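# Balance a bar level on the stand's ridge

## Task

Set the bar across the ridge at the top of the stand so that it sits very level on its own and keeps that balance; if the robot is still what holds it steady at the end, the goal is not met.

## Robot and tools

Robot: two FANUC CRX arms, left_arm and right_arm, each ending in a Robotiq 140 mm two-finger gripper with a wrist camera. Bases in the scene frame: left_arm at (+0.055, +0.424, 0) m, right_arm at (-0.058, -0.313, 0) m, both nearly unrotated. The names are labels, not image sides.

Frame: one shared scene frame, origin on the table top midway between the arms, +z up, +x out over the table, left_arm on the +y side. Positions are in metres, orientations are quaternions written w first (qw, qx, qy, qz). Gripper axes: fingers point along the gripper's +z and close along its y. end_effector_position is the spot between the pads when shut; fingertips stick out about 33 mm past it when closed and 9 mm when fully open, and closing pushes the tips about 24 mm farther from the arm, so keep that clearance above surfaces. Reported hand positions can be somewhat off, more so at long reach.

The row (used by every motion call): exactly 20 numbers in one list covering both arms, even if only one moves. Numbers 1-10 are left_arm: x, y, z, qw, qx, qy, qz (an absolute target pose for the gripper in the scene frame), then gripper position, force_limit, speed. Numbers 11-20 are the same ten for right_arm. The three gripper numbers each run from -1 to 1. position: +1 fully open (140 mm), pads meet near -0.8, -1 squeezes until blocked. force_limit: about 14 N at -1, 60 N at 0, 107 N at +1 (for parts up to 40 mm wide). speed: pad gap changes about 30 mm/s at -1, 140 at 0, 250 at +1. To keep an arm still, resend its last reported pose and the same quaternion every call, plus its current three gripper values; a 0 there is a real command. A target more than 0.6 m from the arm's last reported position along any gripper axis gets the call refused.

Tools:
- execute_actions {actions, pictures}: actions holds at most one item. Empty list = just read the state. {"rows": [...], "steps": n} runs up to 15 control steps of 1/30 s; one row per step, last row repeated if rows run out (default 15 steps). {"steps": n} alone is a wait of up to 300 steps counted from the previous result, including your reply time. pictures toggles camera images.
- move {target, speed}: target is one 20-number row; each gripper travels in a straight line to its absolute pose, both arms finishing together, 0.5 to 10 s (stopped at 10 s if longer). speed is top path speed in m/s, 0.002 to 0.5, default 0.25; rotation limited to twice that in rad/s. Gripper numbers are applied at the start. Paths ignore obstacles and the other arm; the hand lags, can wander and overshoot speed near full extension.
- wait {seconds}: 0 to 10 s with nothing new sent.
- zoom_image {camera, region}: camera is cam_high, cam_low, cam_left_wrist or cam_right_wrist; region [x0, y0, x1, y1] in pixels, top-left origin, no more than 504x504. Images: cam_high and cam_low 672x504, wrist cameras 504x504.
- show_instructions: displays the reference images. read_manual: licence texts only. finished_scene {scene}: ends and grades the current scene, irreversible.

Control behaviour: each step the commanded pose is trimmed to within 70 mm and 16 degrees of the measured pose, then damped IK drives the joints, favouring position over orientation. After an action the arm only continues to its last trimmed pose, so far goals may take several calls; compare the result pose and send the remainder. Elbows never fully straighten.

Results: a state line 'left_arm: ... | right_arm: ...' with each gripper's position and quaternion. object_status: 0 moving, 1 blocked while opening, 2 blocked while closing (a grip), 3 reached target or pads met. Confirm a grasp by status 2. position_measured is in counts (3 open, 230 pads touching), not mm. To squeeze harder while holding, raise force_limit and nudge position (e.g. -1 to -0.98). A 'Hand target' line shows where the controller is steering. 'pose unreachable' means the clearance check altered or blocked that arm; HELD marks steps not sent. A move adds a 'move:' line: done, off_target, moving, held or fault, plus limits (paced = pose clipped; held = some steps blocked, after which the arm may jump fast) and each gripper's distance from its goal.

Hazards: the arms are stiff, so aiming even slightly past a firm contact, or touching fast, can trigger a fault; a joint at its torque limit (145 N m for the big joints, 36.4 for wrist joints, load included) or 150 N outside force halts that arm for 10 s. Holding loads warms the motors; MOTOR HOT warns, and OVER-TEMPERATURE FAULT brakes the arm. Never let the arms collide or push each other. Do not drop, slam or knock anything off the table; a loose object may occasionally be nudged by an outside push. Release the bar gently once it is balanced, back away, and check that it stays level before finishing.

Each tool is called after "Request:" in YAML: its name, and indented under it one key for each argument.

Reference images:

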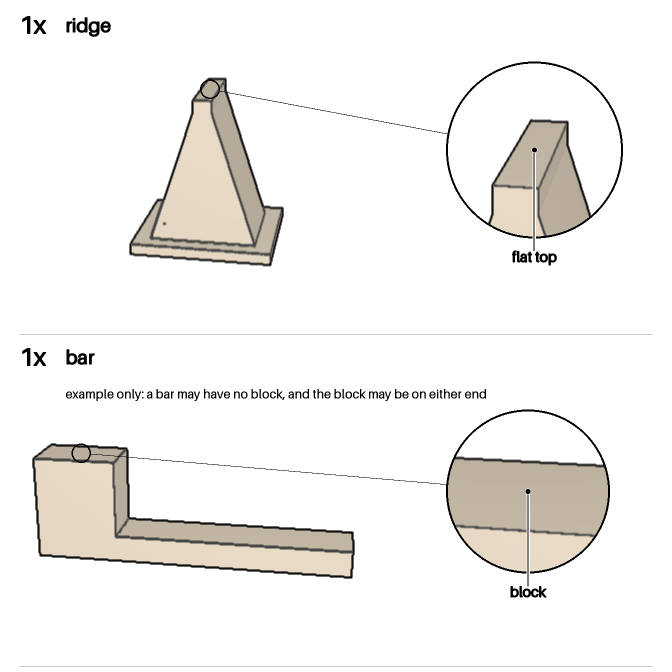

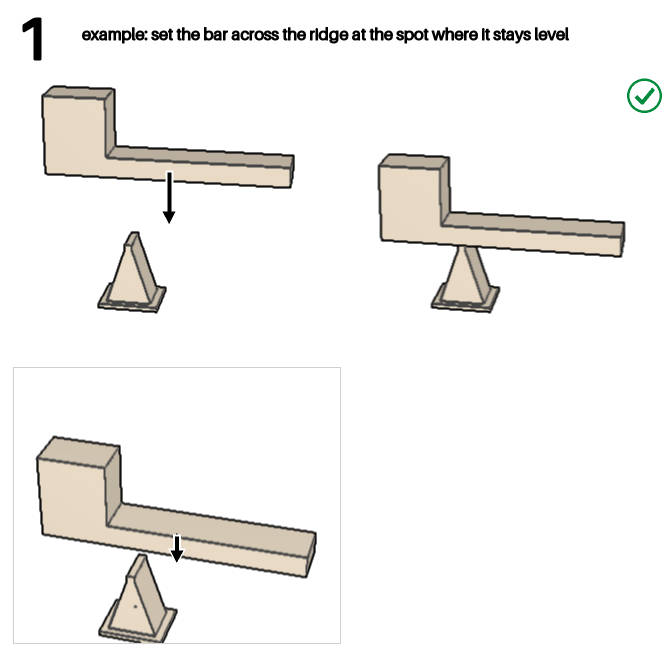

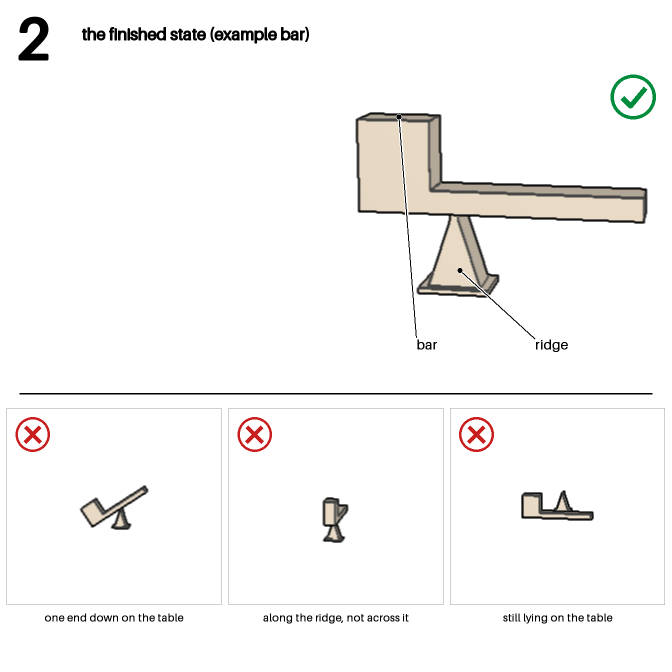

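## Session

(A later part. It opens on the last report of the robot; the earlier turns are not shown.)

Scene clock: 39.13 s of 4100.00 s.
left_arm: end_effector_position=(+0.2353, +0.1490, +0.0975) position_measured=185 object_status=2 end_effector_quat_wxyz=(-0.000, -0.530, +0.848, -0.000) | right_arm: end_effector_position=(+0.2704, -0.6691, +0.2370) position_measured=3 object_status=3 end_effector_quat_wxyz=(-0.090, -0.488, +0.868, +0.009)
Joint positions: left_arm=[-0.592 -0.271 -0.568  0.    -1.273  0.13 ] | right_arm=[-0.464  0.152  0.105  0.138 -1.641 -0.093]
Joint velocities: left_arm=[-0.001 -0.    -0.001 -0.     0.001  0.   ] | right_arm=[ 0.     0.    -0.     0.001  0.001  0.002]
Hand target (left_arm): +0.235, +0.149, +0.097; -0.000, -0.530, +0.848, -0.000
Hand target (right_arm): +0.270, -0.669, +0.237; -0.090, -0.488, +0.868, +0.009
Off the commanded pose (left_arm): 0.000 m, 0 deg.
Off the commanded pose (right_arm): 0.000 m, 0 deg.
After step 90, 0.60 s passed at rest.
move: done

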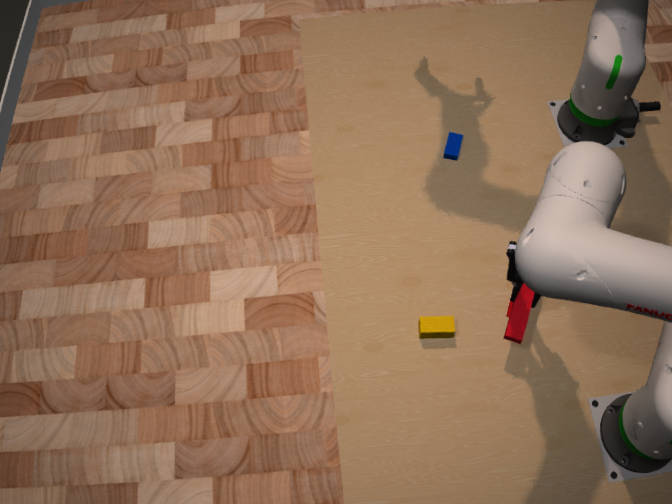

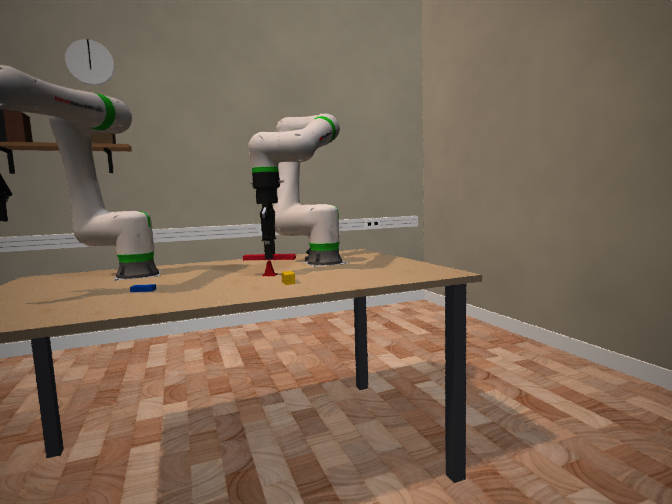

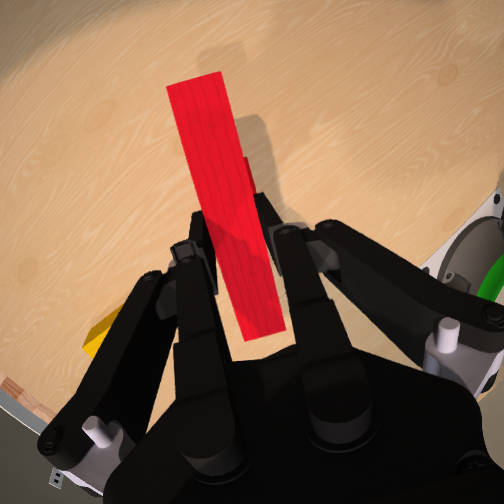

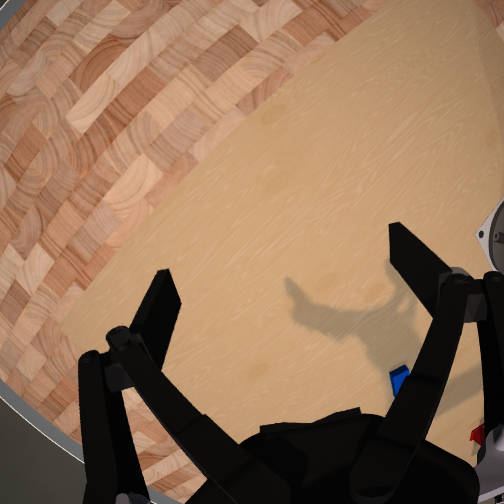

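Request:
move:
  target: [0.2351,0.1485,0.0945,0,0.53,-0.848,0,-1,0,-0.5,0.2704,-0.6691,0.237,-0.09,-0.488,0.868,0.009,1,0,0]
  speed: 0.01

Request:
zoom_image:
  camera: "cam_low"
  region: [235,240,305,285]

Scene clock: 42.50 s of 4100.00 s.
left_arm: end_effector_position=(+0.2351, +0.1485, +0.0945) position_measured=185 object_status=2 end_effector_quat_wxyz=(-0.000, -0.530, +0.848, -0.000) | right_arm: end_effector_position=(+0.2704, -0.6691, +0.2370) position_measured=3 object_status=3 end_effector_quat_wxyz=(-0.090, -0.488, +0.868, +0.009)
Joint positions: left_arm=[-0.594 -0.268 -0.573  0.    -1.265  0.132] | right_arm=[-0.464  0.152  0.105  0.138 -1.641 -0.093]
Joint velocities: left_arm=[-0.     0.001 -0.    -0.001  0.     0.   ] | right_arm=[ 0.    -0.    -0.     0.     0.001  0.   ]
Hand target (left_arm): +0.235, +0.148, +0.095; -0.000, -0.530, +0.848, -0.000
Hand target (right_arm): +0.270, -0.669, +0.237; -0.090, -0.488, +0.868, +0.009
Off the commanded pose (left_arm): 0.000 m, 0 deg.
Off the commanded pose (right_arm): 0.000 m, 0 deg.
move: done

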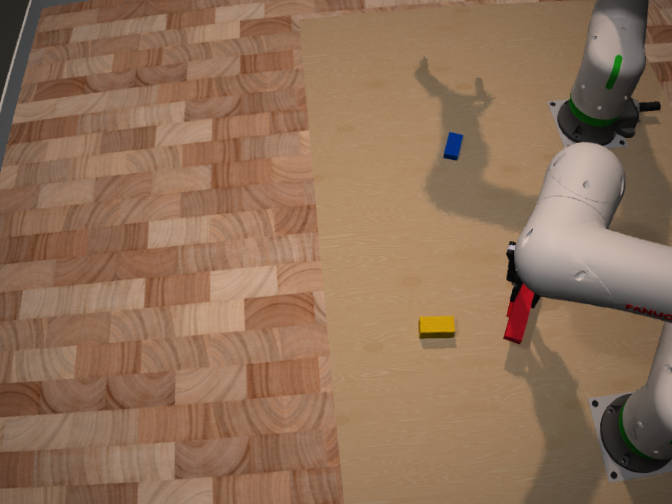

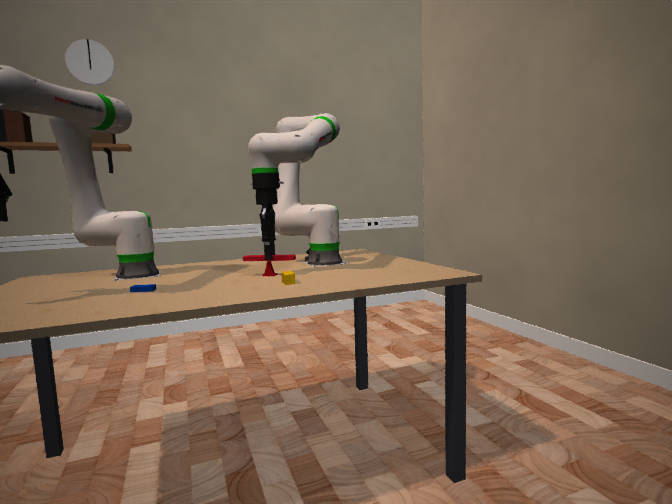

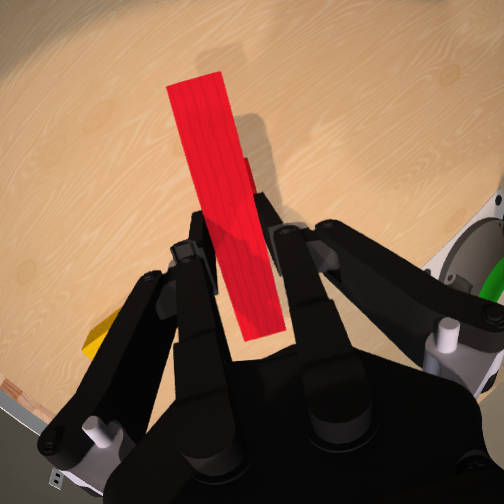

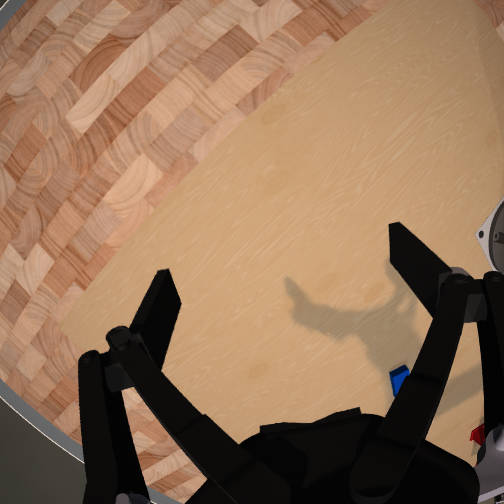

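Region (235, 240, 305, 285) of cam_low's 672x504 image, scaled by 7.200, with more detail than that image has; it fills the top 324 rows of this view, and the rest is white.

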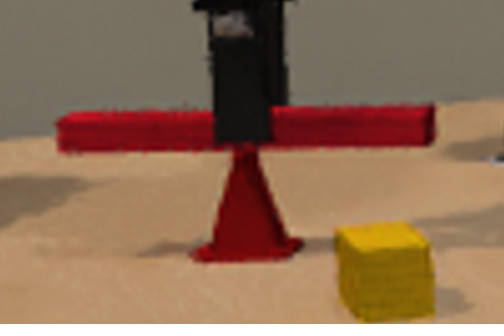

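Request:
move:
  target: [0.2351,0.1485,0.0938,0,0.53,-0.848,0,-1,0,-0.5,0.2704,-0.6691,0.237,-0.09,-0.488,0.868,0.009,1,0,0]
  speed: 0.01

Request:
move:
  target: [0.2351,0.1485,0.0938,0,0.53,-0.848,0,-0.2,0,-1,0.2704,-0.6691,0.237,-0.09,-0.488,0.868,0.009,1,0,0]

Request:
zoom_image:
  camera: "cam_low"
  region: [235,240,305,285]

Scene clock: 51.33 s of 4100.00 s.
left_arm: end_effector_position=(+0.2351, +0.1485, +0.0938) position_measured=185 object_status=2 end_effector_quat_wxyz=(-0.000, -0.530, +0.848, -0.000) | right_arm: end_effector_position=(+0.2704, -0.6691, +0.2370) position_measured=3 object_status=3 end_effector_quat_wxyz=(-0.090, -0.488, +0.868, +0.009)
Joint positions: left_arm=[-0.594 -0.267 -0.574  0.    -1.263  0.132] | right_arm=[-0.464  0.152  0.105  0.138 -1.641 -0.093]
Joint velocities: left_arm=[ 0.    -0.    -0.     0.    -0.     0.001] | right_arm=[ 0.    -0.001 -0.     0.    -0.    -0.   ]
Hand target (left_arm): +0.235, +0.148, +0.094; -0.000, -0.530, +0.848, -0.000
Hand target (right_arm): +0.270, -0.669, +0.237; -0.090, -0.488, +0.868, +0.009
Off the commanded pose (left_arm): 0.000 m, 0 deg.
Off the commanded pose (right_arm): 0.000 m, 0 deg.
After step 90, 5.13 s passed at rest.
move: done

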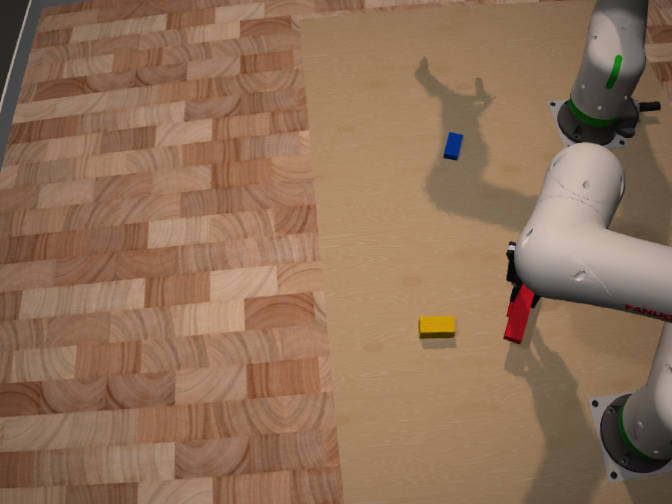

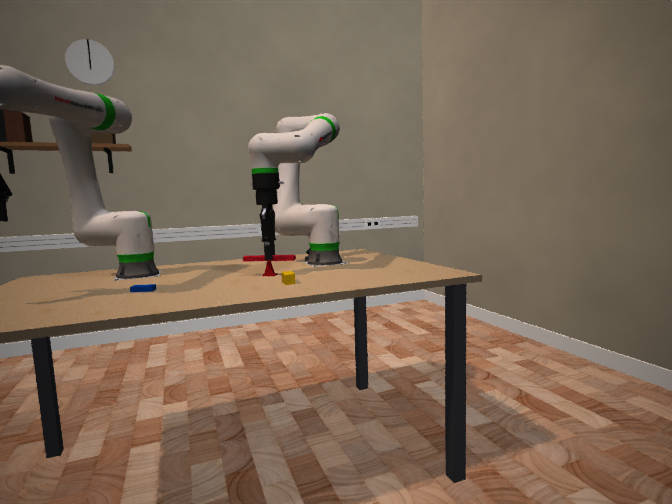

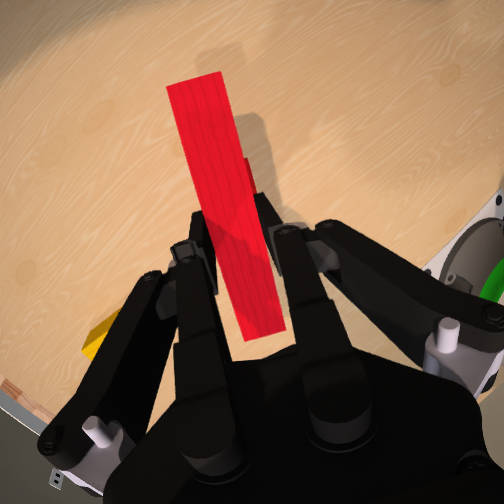

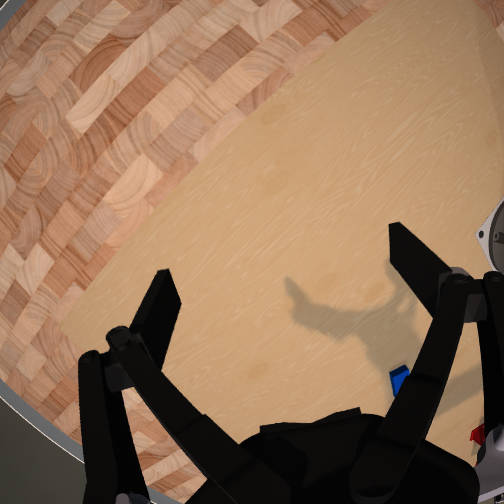

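Scene clock: 52.20 s of 4100.00 s.
left_arm: end_effector_position=(+0.2351, +0.1485, +0.0938) position_measured=154 object_status=0 end_effector_quat_wxyz=(-0.000, -0.530, +0.848, -0.000) | right_arm: end_effector_position=(+0.2704, -0.6691, +0.2370) position_measured=3 object_status=3 end_effector_quat_wxyz=(-0.090, -0.488, +0.868, +0.009)
Joint positions: left_arm=[-0.594 -0.267 -0.574  0.    -1.263  0.132] | right_arm=[-0.464  0.152  0.105  0.138 -1.641 -0.093]
Joint velocities: left_arm=[-0.     0.     0.     0.     0.    -0.001] | right_arm=[-0.001 -0.    -0.     0.    -0.     0.002]
Hand target (left_arm): +0.235, +0.148, +0.094; -0.000, -0.530, +0.848, -0.000
Hand target (right_arm): +0.270, -0.669, +0.237; -0.090, -0.488, +0.868, +0.009
Off the commanded pose (left_arm): 0.000 m, 0 deg.
Off the commanded pose (right_arm): 0.000 m, 0 deg.
move: done

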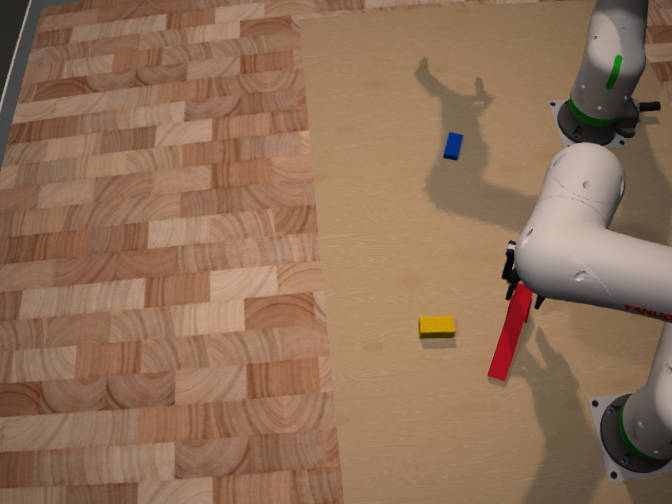

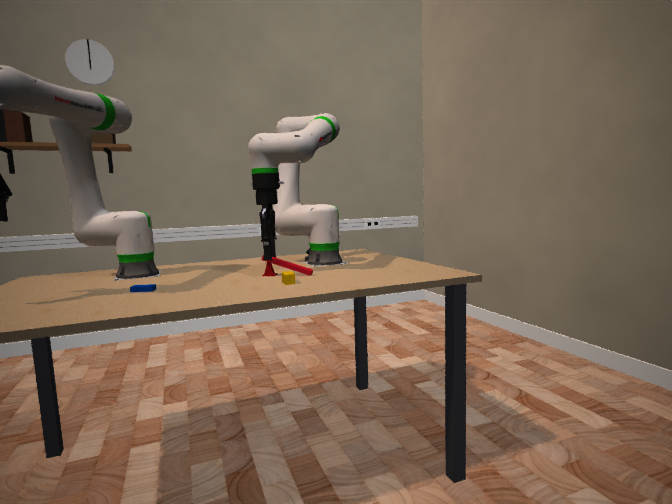

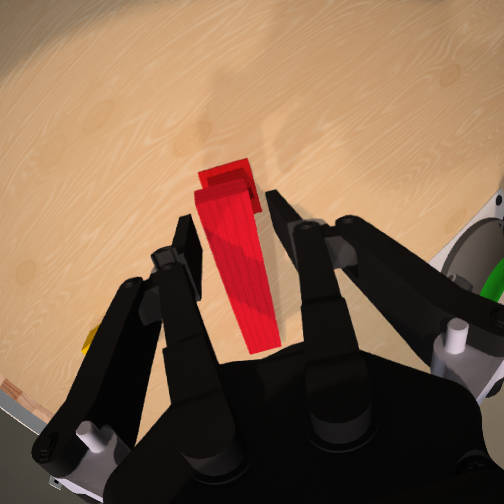

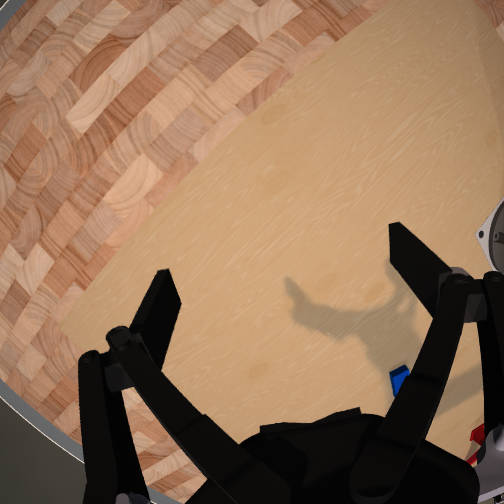

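Region (235, 240, 305, 285) of cam_low's 672x504 image, scaled by 7.200, with more detail than that image has; it fills the top 324 rows of this view, and the rest is white.

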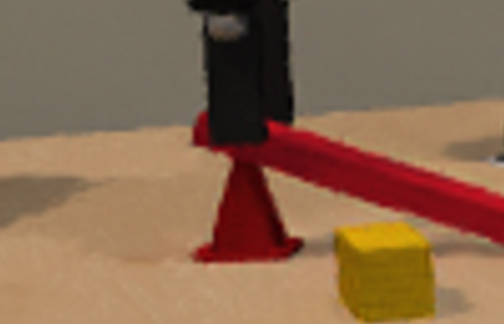

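Request:
move:
  target: [0.28,0.24,0.12,0.147,0.522,-0.835,0.092,0,0,0,0.2704,-0.6691,0.237,-0.09,-0.488,0.868,0.009,1,0,0]
  speed: 0.15

Request:
zoom_image:
  camera: "cam_low"
  region: [235,230,335,290]

Scene clock: 61.13 s of 4100.00 s.
left_arm: end_effector_position=(+0.2796, +0.2397, +0.1197) position_measured=129 object_status=3 end_effector_quat_wxyz=(-0.147, -0.522, +0.835, -0.091) | right_arm: end_effector_position=(+0.2704, -0.6691, +0.2370) position_measured=3 object_status=3 end_effector_quat_wxyz=(-0.090, -0.488, +0.868, +0.009)
Joint positions: left_arm=[ 0.178 -0.397 -0.734  0.278 -1.453 -0.704] | right_arm=[-0.464  0.152  0.105  0.138 -1.641 -0.093]
Joint velocities: left_arm=[ 0.004  0.002 -0.001  0.001 -0.001 -0.003] | right_arm=[ 0.003 -0.001 -0.    -0.    -0.001  0.001]
Hand target (left_arm): +0.280, +0.240, +0.120; -0.147, -0.522, +0.835, -0.091
Hand target (right_arm): +0.270, -0.669, +0.237; -0.090, -0.488, +0.868, +0.009
Off the commanded pose (left_arm): 0.001 m, 0 deg.
Off the commanded pose (right_arm): 0.000 m, 0 deg.
After step 90, 4.33 s passed at rest.
move: done

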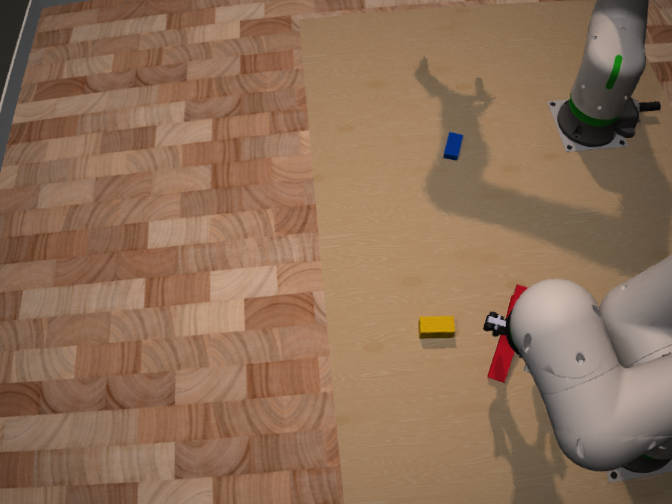

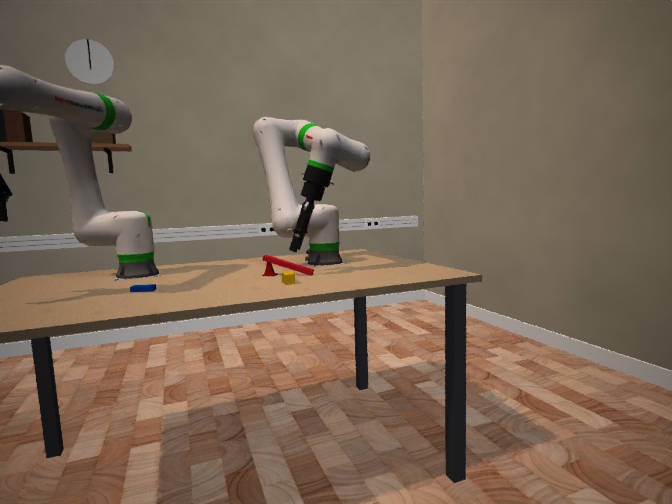

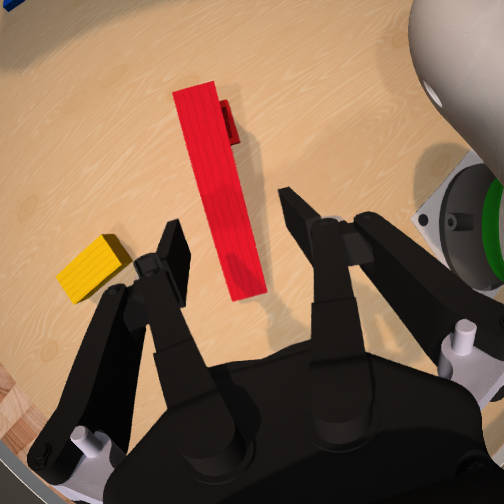

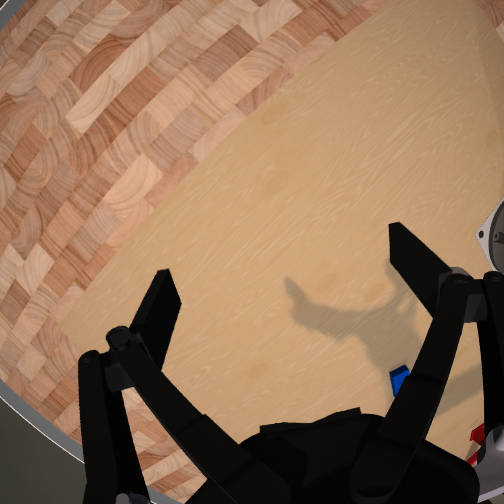

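Region (235, 230, 335, 290) of cam_low's 672x504 image, scaled by 5.040, with more detail than that image has; it fills the top 302 rows of this view, and the rest is white.

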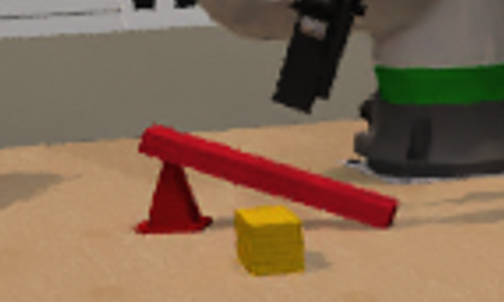

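Request:
move:
  target: [0.28,0.2385,0.063,0.132,0.524,-0.838,0.083,0,0,0,0.13,-0.12,0.14,0.1125,0.195,0.8435,0.487,0,0,0]
  speed: 0.2

Request:
zoom_image:
  camera: "cam_low"
  region: [235,230,335,290]

Scene clock: 72.03 s of 4100.00 s.
left_arm: end_effector_position=(+0.2802, +0.2385, +0.0630) position_measured=129 object_status=3 end_effector_quat_wxyz=(-0.132, -0.524, +0.838, -0.083) | right_arm: end_effector_position=(+0.1351, -0.1424, +0.1440) position_measured=129 object_status=3 end_effector_quat_wxyz=(+0.102, +0.163, +0.855, +0.481)
Joint positions: left_arm=[ 0.139 -0.35  -0.83   0.269 -1.281 -0.703] | right_arm=[-0.467 -0.858 -0.89  -1.026 -1.603 -1.494]
Joint velocities: left_arm=[-0.     0.001 -0.     0.     0.001  0.001] | right_arm=[-0.001  0.     0.001  0.001 -0.002  0.   ]
Hand target (left_arm): +0.280, +0.238, +0.063; -0.132, -0.524, +0.838, -0.083
Hand target (right_arm): +0.135, -0.142, +0.144; +0.102, +0.163, +0.855, +0.481
Off the commanded pose (left_arm): 0.000 m, 0 deg.
Off the commanded pose (right_arm): 0.023 m, 4 deg.
After step 90, 3.17 s passed at rest.
move: held (right_arm); limits=held; held on 8 of 142 steps (right_arm), including the last (right_arm)
pose unreachable (right arm): on one or more control steps of this call this arm could not follow its commanded pose, so it was not sent that pose on those steps. On the call's last step it was still not sent that pose. It may still have moved: this result reports where it is.
cause: the commanded pose would bring two parts of the arm too close to each other (joints 2 (shoulder) to 6 (wrist roll) lie between them).

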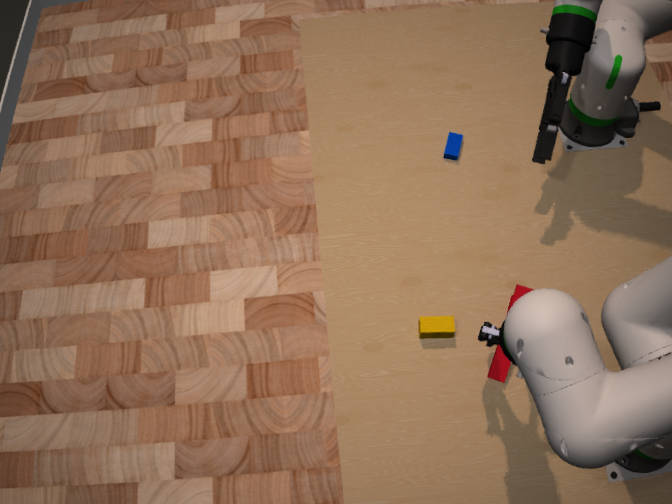

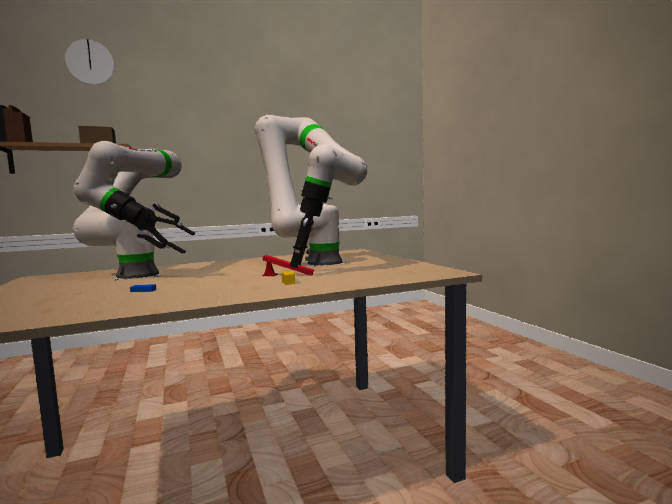

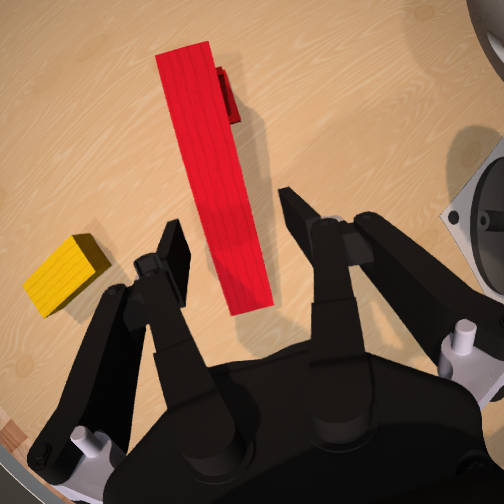

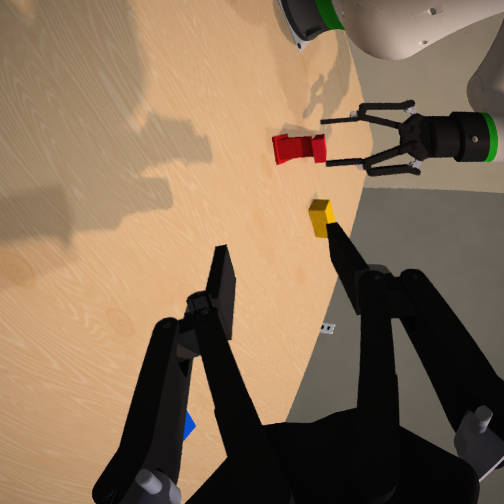

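Region (235, 230, 335, 290) of cam_low's 672x504 image, scaled by 5.040, with more detail than that image has; it fills the top 302 rows of this view, and the rest is white.

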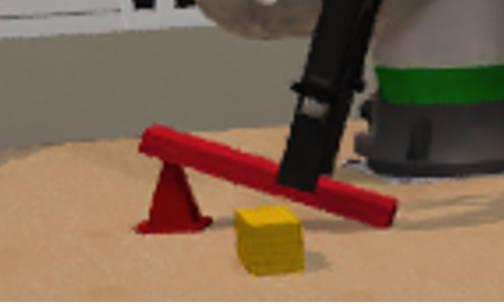

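Request:
move:
  target: [0.278,0.2395,0.063,0.132,0.524,-0.838,0.083,-1,0,-0.3,0.27,-0.12,0.12,-0.129,-0.223,0.836,0.483,0,0,0]
  speed: 0.25

Request:
move:
  target: [0.265,0.21,0.105,0,0.53,-0.848,0,-1,0,-0.3,0.27,-0.10,0.09,-0.129,-0.223,0.836,0.483,0,0,0]
  speed: 0.08

Request:
move:
  target: [0.237,0.15,0.102,0,0.53,-0.848,0,-1,0,-0.3,0.26,-0.08,0.08,-0.129,-0.223,0.836,0.483,0,0,0]
  speed: 0.08

Request:
zoom_image:
  camera: "cam_low"
  region: [200,230,300,290]

Scene clock: 83.57 s of 4100.00 s.
left_arm: end_effector_position=(+0.2780, +0.2395, +0.0630) position_measured=186 object_status=2 end_effector_quat_wxyz=(-0.132, -0.524, +0.838, -0.083) | right_arm: end_effector_position=(+0.2694, -0.1210, +0.1211) position_measured=129 object_status=3 end_effector_quat_wxyz=(-0.130, -0.222, +0.837, +0.483)
Joint positions: left_arm=[ 0.145 -0.358 -0.835  0.267 -1.286 -0.706] | right_arm=[ 0.003  0.331 -0.109 -0.875 -1.739 -0.935]
Joint velocities: left_arm=[ 0.  0.  0. -0. -0. -0.] | right_arm=[ 0.001  0.001  0.002  0.    -0.002  0.001]
Hand target (left_arm): +0.278, +0.240, +0.063; -0.132, -0.524, +0.838, -0.083
Hand target (right_arm): +0.269, -0.121, +0.121; -0.130, -0.222, +0.837, +0.483
Off the commanded pose (left_arm): 0.000 m, 0 deg.
Off the commanded pose (right_arm): 0.002 m, 0 deg.
After step 90, 1.97 s passed at rest.
move: done; limits=paced

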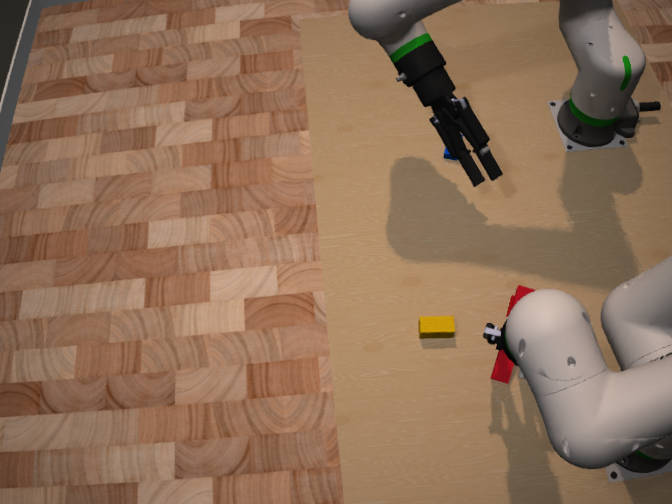

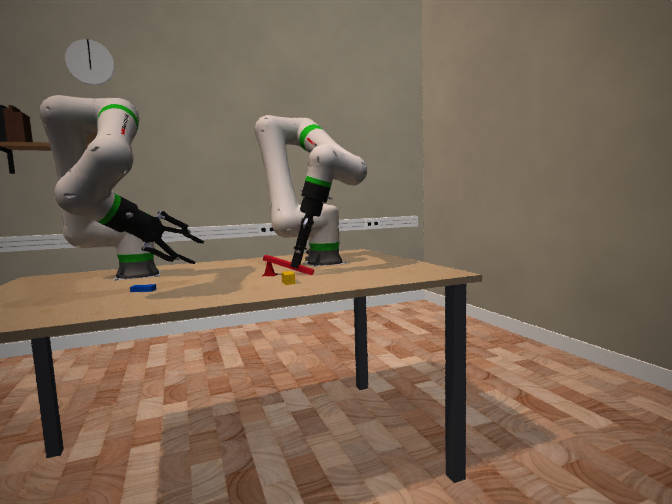

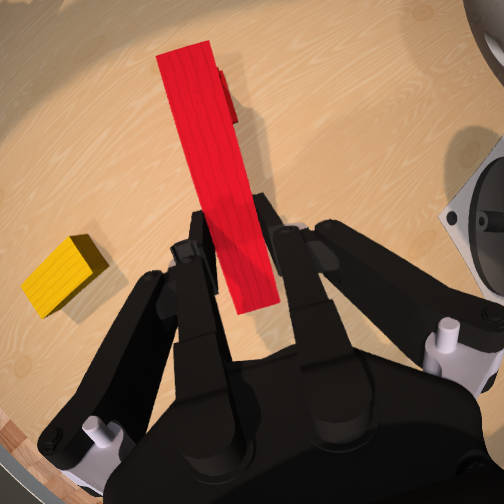

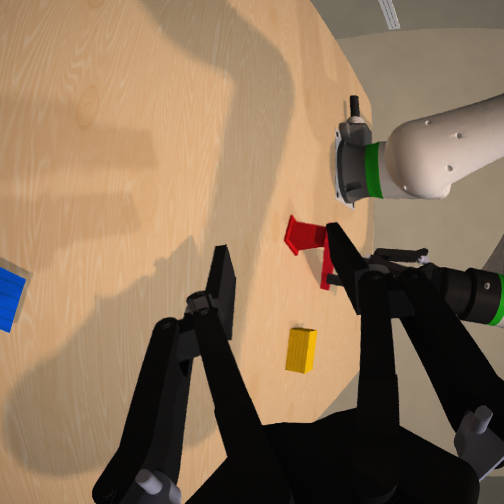

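Scene clock: 85.83 s of 4100.00 s.
left_arm: end_effector_position=(+0.2651, +0.2103, +0.1052) position_measured=186 object_status=2 end_effector_quat_wxyz=(+0.000, -0.530, +0.848, -0.000) | right_arm: end_effector_position=(+0.2700, -0.1000, +0.0901) position_measured=129 object_status=3 end_effector_quat_wxyz=(-0.129, -0.223, +0.837, +0.483)
Joint positions: left_arm=[-0.352 -0.369 -0.617  0.    -1.322 -0.109] | right_arm=[ 0.042  0.379 -0.13  -0.891 -1.668 -0.901]
Joint velocities: left_arm=[-0.005  0.003  0.003 -0.003 -0.001  0.007] | right_arm=[-0.001  0.001 -0.    -0.     0.002  0.001]
Hand target (left_arm): +0.265, +0.210, +0.105; +0.000, -0.530, +0.848, -0.000
Hand target (right_arm): +0.270, -0.100, +0.090; -0.129, -0.223, +0.837, +0.483
Off the commanded pose (left_arm): 0.000 m, 0 deg.
Off the commanded pose (right_arm): 0.000 m, 0 deg.
move: done

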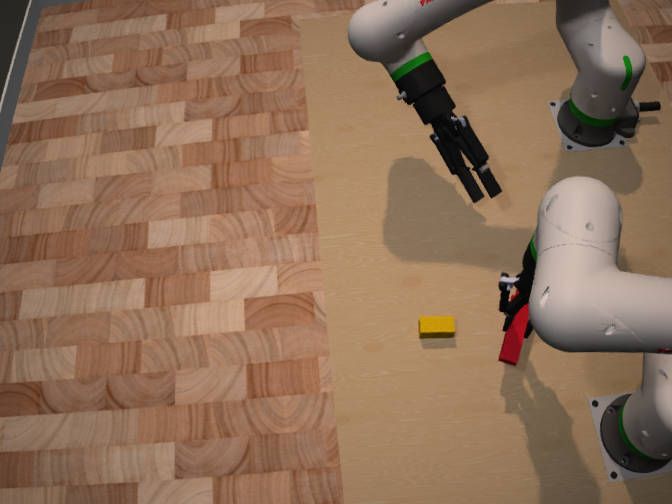

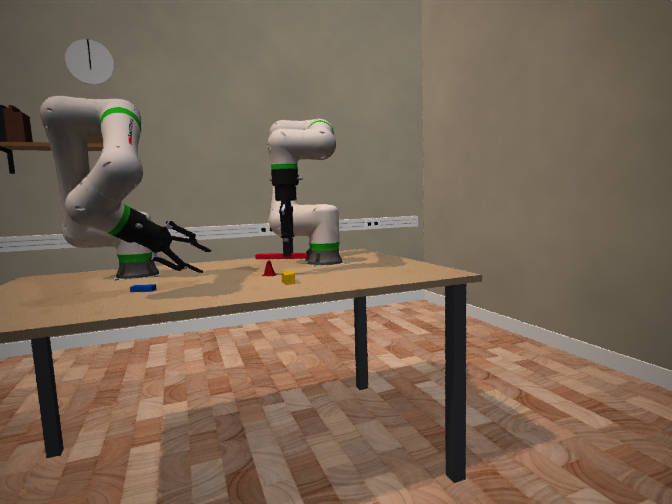

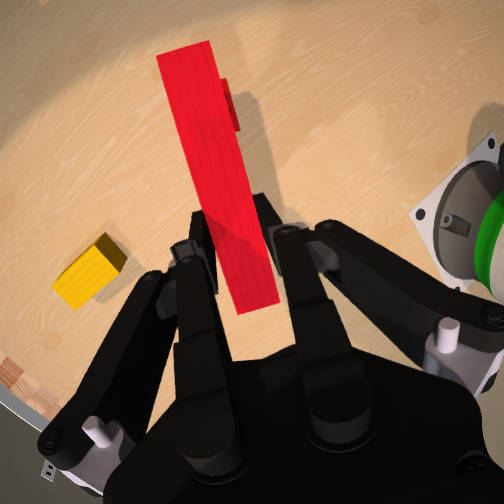

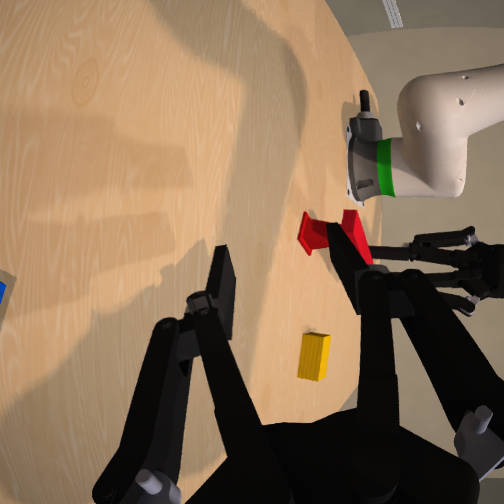

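Scene clock: 87.00 s of 4100.00 s.
left_arm: end_effector_position=(+0.2370, +0.1500, +0.1021) position_measured=186 object_status=2 end_effector_quat_wxyz=(-0.000, -0.530, +0.848, -0.000) | right_arm: end_effector_position=(+0.2600, -0.0801, +0.0800) position_measured=129 object_status=3 end_effector_quat_wxyz=(-0.129, -0.223, +0.837, +0.483)
Joint positions: left_arm=[-0.585 -0.275 -0.56   0.    -1.285  0.123] | right_arm=[ 0.082  0.374 -0.165 -0.91  -1.623 -0.899]
Joint velocities: left_arm=[-0.003  0.001  0.001 -0.002  0.     0.003] | right_arm=[-0.001  0.001 -0.    -0.     0.001 -0.001]
Hand target (left_arm): +0.237, +0.150, +0.102; -0.000, -0.530, +0.848, -0.000
Hand target (right_arm): +0.260, -0.080, +0.080; -0.129, -0.223, +0.837, +0.483
Off the commanded pose (left_arm): 0.000 m, 0 deg.
Off the commanded pose (right_arm): 0.000 m, 0 deg.
move: done

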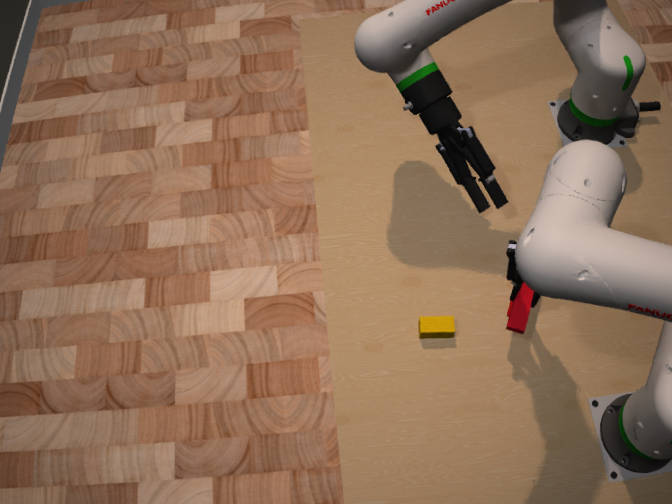

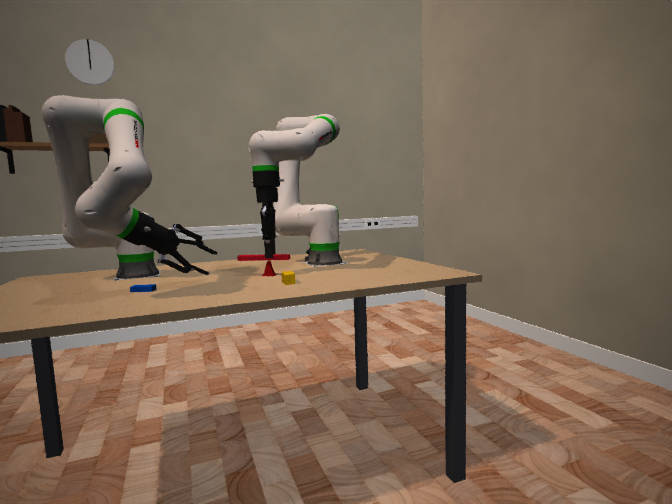

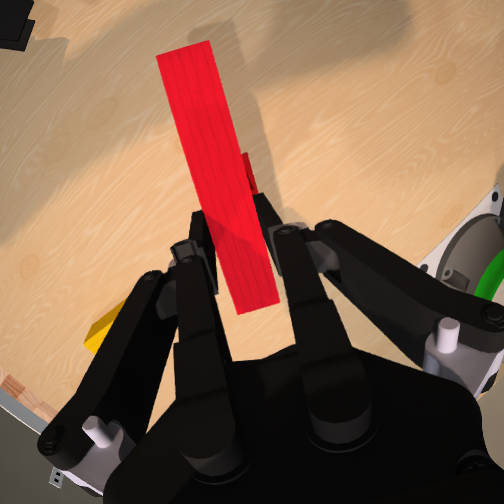

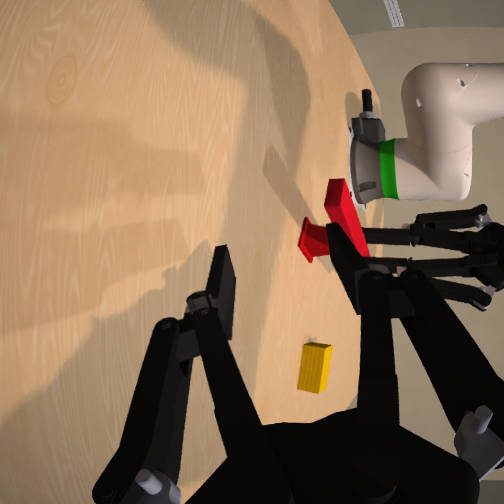

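Region (200, 230, 300, 290) of cam_low's 672x504 image, scaled by 5.040, with more detail than that image has; it fills the top 302 rows of this view, and the rest is white.

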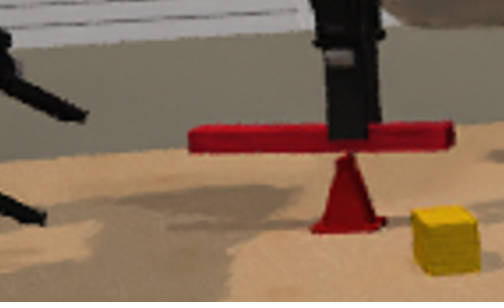

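Request:
move:
  target: [0.236,0.15,0.0985,0,0.53,-0.848,0,-1,0,-0.3,0.2,0.055,0.07,-0.129,-0.223,0.836,0.483,0,0,0]
  speed: 0.08

Request:
zoom_image:
  camera: "cam_low"
  region: [200,230,300,290]

Scene clock: 91.57 s of 4100.00 s.
left_arm: end_effector_position=(+0.2360, +0.1500, +0.0985) position_measured=186 object_status=2 end_effector_quat_wxyz=(-0.000, -0.530, +0.848, -0.000) | right_arm: end_effector_position=(+0.2000, +0.0544, +0.0698) position_measured=129 object_status=3 end_effector_quat_wxyz=(-0.129, -0.223, +0.837, +0.483)
Joint positions: left_arm=[-0.588 -0.273 -0.568  0.    -1.276  0.126] | right_arm=[ 0.375  0.296 -0.279 -1.058 -1.395 -1.007]
Joint velocities: left_arm=[-0.    -0.002 -0.     0.    -0.     0.001] | right_arm=[ 0.001  0.    -0.    -0.001  0.002  0.   ]
Hand target (left_arm): +0.236, +0.150, +0.098; -0.000, -0.530, +0.848, -0.000
Hand target (right_arm): +0.200, +0.054, +0.070; -0.129, -0.223, +0.837, +0.483
Off the commanded pose (left_arm): 0.000 m, 0 deg.
Off the commanded pose (right_arm): 0.001 m, 0 deg.
move: done

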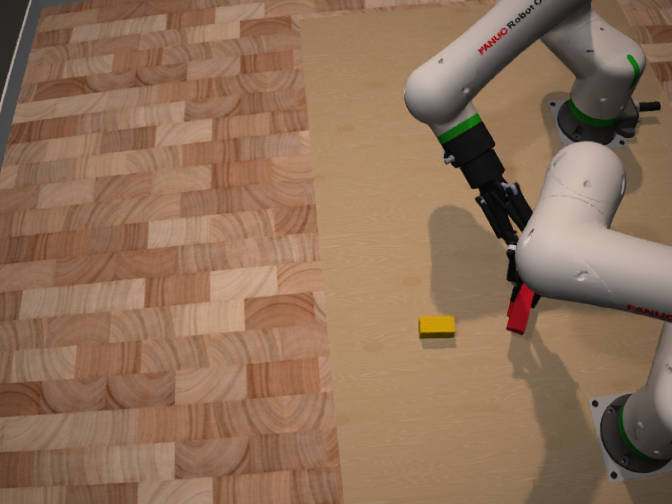

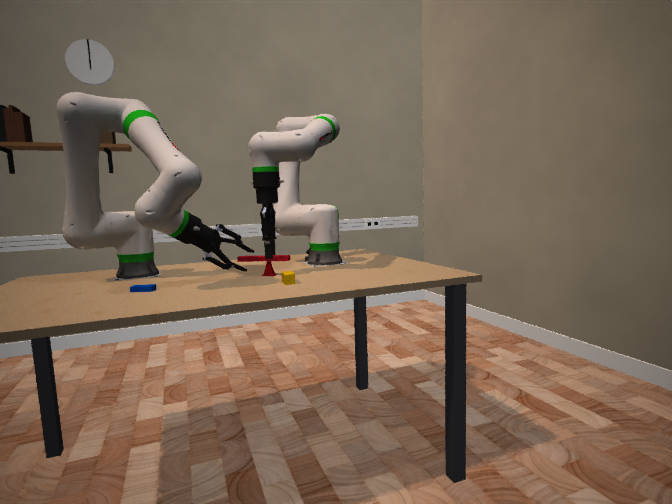

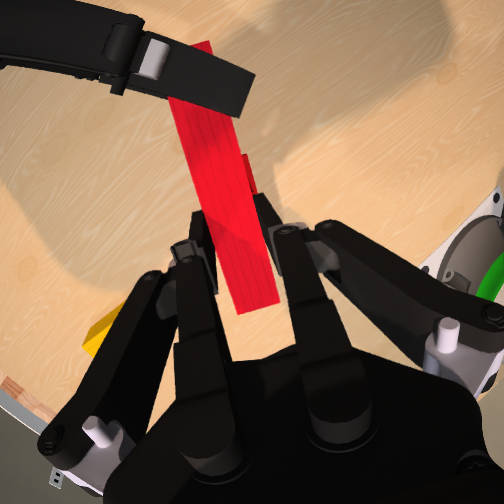

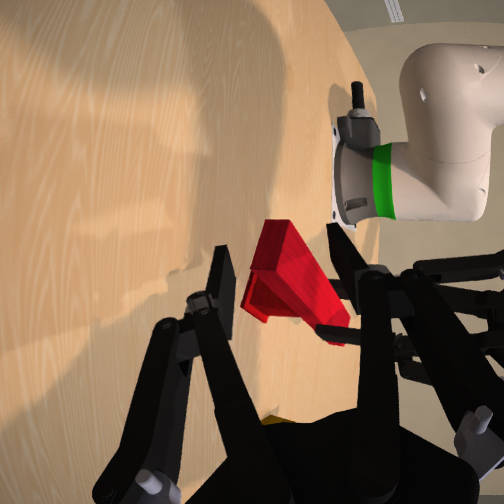

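Region (200, 230, 300, 290) of cam_low's 672x504 image, scaled by 5.040, with more detail than that image has; it fills the top 302 rows of this view, and the rest is white.

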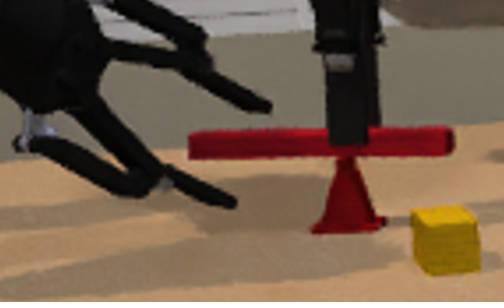

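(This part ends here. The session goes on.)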